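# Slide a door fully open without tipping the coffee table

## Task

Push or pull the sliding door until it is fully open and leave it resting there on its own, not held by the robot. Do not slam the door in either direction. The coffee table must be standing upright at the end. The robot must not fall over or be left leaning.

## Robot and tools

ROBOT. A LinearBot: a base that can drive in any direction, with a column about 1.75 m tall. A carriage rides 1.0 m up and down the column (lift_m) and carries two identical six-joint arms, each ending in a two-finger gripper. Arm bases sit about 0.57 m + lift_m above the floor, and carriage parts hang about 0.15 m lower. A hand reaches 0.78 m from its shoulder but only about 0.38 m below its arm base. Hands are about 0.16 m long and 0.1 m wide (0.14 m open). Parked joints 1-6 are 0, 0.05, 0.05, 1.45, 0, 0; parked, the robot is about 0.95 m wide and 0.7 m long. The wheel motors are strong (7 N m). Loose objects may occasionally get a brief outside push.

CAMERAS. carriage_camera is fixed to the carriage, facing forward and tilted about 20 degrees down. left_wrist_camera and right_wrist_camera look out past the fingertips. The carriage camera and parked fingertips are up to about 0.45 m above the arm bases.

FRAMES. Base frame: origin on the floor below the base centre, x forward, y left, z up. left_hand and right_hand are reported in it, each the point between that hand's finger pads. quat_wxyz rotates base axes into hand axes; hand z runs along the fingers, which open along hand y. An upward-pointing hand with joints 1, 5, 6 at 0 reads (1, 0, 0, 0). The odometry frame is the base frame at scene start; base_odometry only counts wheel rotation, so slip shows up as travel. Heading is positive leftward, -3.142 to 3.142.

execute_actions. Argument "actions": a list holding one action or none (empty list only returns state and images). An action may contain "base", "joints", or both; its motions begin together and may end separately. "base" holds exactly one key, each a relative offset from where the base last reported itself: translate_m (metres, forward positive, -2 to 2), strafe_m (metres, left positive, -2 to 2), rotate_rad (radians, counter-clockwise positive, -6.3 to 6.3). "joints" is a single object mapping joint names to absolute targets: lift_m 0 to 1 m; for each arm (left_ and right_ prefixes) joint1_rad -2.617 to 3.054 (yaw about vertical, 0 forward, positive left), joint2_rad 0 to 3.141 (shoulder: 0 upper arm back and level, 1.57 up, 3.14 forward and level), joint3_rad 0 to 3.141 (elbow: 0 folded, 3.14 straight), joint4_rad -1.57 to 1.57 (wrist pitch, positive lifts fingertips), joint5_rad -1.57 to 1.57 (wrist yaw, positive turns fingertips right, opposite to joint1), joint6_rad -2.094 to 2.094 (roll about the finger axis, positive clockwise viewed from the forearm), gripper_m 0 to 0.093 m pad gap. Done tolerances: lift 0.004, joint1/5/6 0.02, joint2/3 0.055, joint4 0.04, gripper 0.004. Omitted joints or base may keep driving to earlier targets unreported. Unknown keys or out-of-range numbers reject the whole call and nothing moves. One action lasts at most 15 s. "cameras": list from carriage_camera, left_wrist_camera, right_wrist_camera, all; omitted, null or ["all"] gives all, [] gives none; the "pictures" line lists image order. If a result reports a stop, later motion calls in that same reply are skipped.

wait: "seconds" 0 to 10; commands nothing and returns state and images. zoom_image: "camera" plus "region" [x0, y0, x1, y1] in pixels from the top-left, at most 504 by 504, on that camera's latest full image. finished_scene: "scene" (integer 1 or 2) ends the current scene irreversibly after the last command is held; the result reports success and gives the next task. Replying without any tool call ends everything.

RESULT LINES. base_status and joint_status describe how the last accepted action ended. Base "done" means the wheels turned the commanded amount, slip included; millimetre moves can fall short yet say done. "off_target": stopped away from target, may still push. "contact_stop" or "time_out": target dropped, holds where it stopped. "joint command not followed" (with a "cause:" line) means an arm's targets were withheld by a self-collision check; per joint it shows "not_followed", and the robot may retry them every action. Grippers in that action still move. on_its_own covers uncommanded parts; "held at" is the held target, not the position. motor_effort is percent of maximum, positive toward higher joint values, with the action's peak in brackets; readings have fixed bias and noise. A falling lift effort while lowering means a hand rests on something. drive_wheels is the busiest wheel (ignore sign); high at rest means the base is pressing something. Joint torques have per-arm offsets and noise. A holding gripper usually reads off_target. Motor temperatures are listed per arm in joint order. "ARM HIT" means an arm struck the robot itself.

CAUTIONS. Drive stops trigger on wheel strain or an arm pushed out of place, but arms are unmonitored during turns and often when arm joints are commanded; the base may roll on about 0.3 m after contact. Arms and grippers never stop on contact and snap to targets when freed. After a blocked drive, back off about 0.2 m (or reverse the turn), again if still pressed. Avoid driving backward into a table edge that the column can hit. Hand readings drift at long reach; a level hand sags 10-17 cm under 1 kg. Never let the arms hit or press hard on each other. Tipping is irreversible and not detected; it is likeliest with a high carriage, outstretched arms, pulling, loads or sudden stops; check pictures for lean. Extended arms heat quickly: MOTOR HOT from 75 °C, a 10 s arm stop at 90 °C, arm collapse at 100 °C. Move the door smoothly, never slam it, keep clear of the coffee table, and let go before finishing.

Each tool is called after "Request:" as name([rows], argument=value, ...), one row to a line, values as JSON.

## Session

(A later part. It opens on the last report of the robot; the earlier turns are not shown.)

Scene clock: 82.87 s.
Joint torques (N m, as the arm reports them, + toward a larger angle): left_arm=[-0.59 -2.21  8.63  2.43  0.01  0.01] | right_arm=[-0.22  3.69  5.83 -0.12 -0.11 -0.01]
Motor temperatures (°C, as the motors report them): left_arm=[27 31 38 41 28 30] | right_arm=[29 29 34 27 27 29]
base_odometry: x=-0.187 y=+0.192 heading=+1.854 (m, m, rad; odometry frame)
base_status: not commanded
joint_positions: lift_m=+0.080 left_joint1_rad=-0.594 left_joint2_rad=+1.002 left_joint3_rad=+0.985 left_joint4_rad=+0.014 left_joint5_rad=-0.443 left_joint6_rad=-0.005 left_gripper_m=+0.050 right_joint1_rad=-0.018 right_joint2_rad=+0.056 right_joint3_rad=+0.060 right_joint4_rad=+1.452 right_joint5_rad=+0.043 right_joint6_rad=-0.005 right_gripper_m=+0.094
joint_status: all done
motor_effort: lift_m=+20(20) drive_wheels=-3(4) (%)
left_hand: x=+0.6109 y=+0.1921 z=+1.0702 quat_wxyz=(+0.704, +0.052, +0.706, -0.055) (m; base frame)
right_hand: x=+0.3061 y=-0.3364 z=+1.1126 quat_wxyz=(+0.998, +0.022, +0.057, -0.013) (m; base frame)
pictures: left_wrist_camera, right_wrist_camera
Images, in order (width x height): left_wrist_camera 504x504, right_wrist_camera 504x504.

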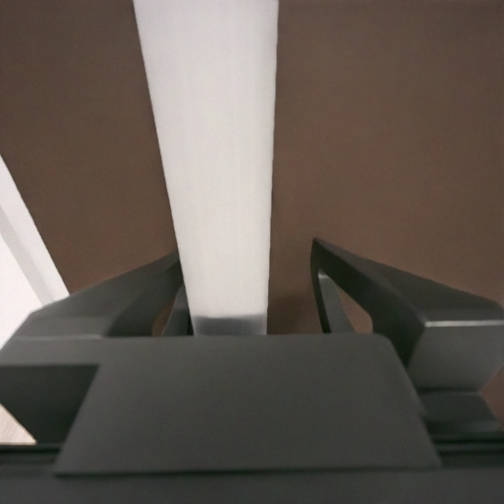

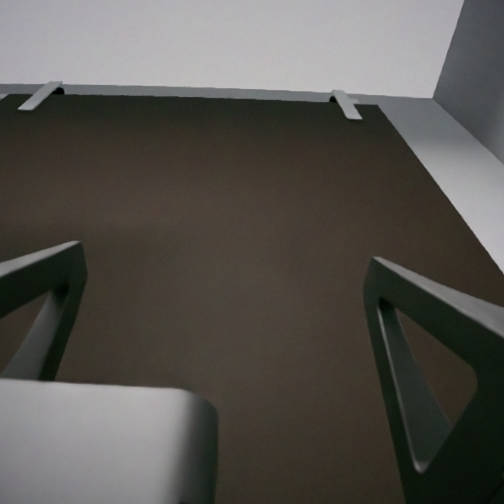

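Only slack taken up; push further.

Request:
execute_actions([
  {"joints":{"left_joint1_rad":-0.72,"left_joint5_rad":-0.55}},
], cameras=["left_wrist_camera","right_wrist_camera"])

Scene clock: 85.13 s.
Joint torques (N m, as the arm reports them, + toward a larger angle): left_arm=[-2.94 -2.21  8.37  2.34  0.78  0.01] | right_arm=[-0.26  3.74  5.7  -0.1  -0.1   0.  ]
Motor temperatures (°C, as the motors report them): left_arm=[27 31 38 41 28 30] | right_arm=[29 29 34 27 27 29]
base_odometry: x=-0.187 y=+0.192 heading=+1.854 (m, m, rad; odometry frame)
base_status: not commanded
joint_positions: lift_m=+0.080 left_joint1_rad=-0.687 left_joint2_rad=+1.002 left_joint3_rad=+0.985 left_joint4_rad=+0.014 left_joint5_rad=-0.612 left_joint6_rad=-0.005 left_gripper_m=+0.050 right_joint1_rad=-0.018 right_joint2_rad=+0.056 right_joint3_rad=+0.060 right_joint4_rad=+1.452 right_joint5_rad=+0.043 right_joint6_rad=-0.005 right_gripper_m=+0.094
joint_status: left_joint1_rad off_target (ended at -0.687, target -0.720); left_joint5_rad off_target (ended at -0.611, target -0.550)
motor_effort: lift_m=+20(20) drive_wheels=+2(3) (%)
left_hand: x=+0.6014 y=+0.1904 z=+1.0703 quat_wxyz=(+0.706, +0.026, +0.707, -0.028) (m; base frame)
right_hand: x=+0.3061 y=-0.3364 z=+1.1126 quat_wxyz=(+0.998, +0.022, +0.057, -0.013) (m; base frame)
pictures: left_wrist_camera, right_wrist_camera
Images, in order (width x height): left_wrist_camera 504x504, right_wrist_camera 504x504.

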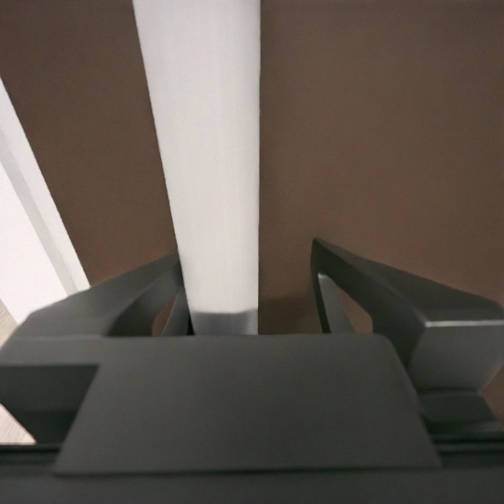

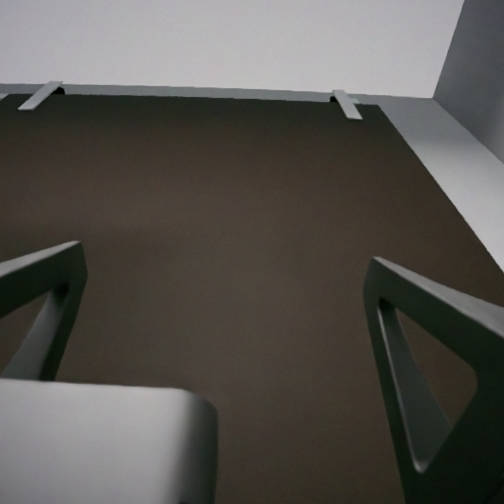

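Blocked at the stop. Release and back out.

Request:
execute_actions([
  {"joints":{"left_joint1_rad":-0.64,"left_joint5_rad":-0.55,"left_gripper_m":0.093}},
], cameras=["left_wrist_camera"])

Request:
execute_actions([
  {"base":{"translate_m":-0.2}},
])

Scene clock: 87.37 s.
Joint torques (N m, as the arm reports them, + toward a larger angle): left_arm=[ 0.41 -2.21  8.61  2.32  0.08  0.01] | right_arm=[-0.25  3.64  5.83 -0.12 -0.12  0.01]
Motor temperatures (°C, as the motors report them): left_arm=[27 31 38 41 28 30] | right_arm=[29 29 34 27 27 29]
base_odometry: x=-0.187 y=+0.192 heading=+1.854 (m, m, rad; odometry frame)
base_status: not commanded
joint_positions: lift_m=+0.080 left_joint1_rad=-0.647 left_joint2_rad=+1.002 left_joint3_rad=+0.985 left_joint4_rad=+0.014 left_joint5_rad=-0.557 left_joint6_rad=-0.005 left_gripper_m=+0.093 right_joint1_rad=-0.018 right_joint2_rad=+0.056 right_joint3_rad=+0.060 right_joint4_rad=+1.452 right_joint5_rad=+0.043 right_joint6_rad=-0.005 right_gripper_m=+0.094
joint_status: all done
motor_effort: lift_m=+20(20) drive_wheels=+2(2) (%)
left_hand: x=+0.6061 y=+0.1941 z=+1.0703 quat_wxyz=(+0.705, +0.031, +0.707, -0.033) (m; base frame)
right_hand: x=+0.3061 y=-0.3364 z=+1.1126 quat_wxyz=(+0.998, +0.022, +0.057, -0.013) (m; base frame)
pictures: left_wrist_camera
Images, in order (width x height): left_wrist_camera 504x504.

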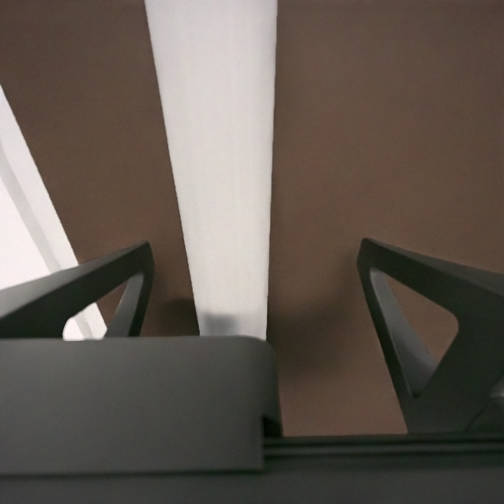

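Scene clock: 89.50 s.
Joint torques (N m, as the arm reports them, + toward a larger angle): left_arm=[ 0.75 -2.17  8.42  2.39  0.11  0.05] | right_arm=[-0.23  3.74  5.74 -0.13 -0.12  0.01]
Motor temperatures (°C, as the motors report them): left_arm=[27 31 38 41 28 30] | right_arm=[29 29 34 27 27 29]
base_odometry: x=-0.131 y=+0.000 heading=+1.854 (m, m, rad; odometry frame)
base_status: done
joint_positions: lift_m=+0.080 left_joint1_rad=-0.647 left_joint2_rad=+1.002 left_joint3_rad=+0.985 left_joint4_rad=+0.012 left_joint5_rad=-0.554 left_joint6_rad=-0.005 left_gripper_m=+0.093 right_joint1_rad=-0.018 right_joint2_rad=+0.056 right_joint3_rad=+0.060 right_joint4_rad=+1.453 right_joint5_rad=+0.043 right_joint6_rad=-0.005 right_gripper_m=+0.094
joint_status: not commanded
motor_effort: lift_m=+20(20) drive_wheels=-2(10) (%)
left_hand: x=+0.6060 y=+0.1936 z=+1.0698 quat_wxyz=(+0.705, +0.032, +0.708, -0.033) (m; base frame)
right_hand: x=+0.3060 y=-0.3364 z=+1.1126 quat_wxyz=(+0.998, +0.022, +0.057, -0.013) (m; base frame)
pictures: carriage_camera, left_wrist_camera, right_wrist_camera
Images, in order (width x height): carriage_camera 504x504, left_wrist_camera 504x504, right_wrist_camera 504x504.

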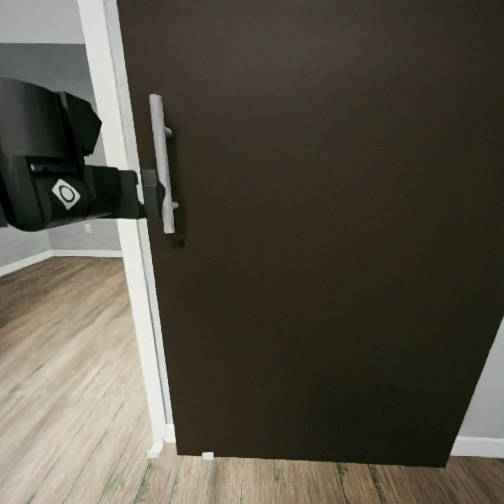

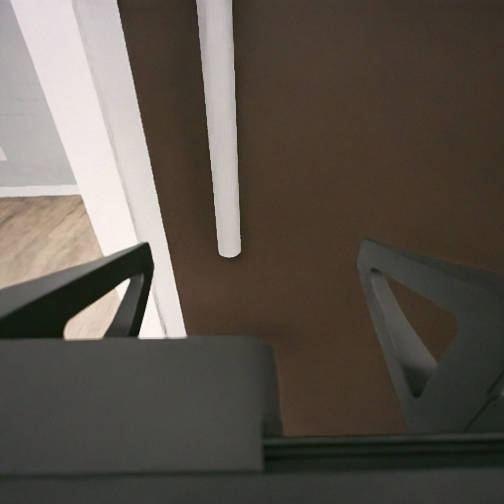

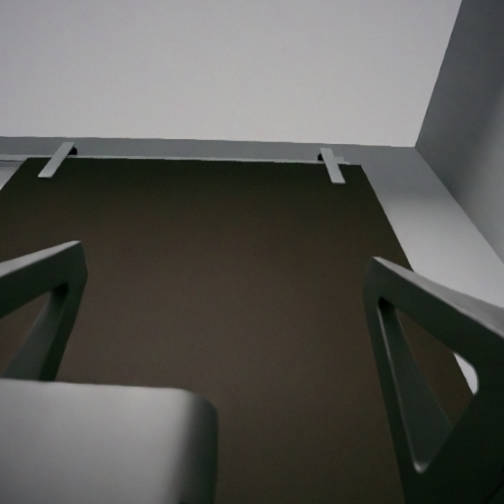

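Request:
finished_scene(scene=2)

The scene is finished: the task was done.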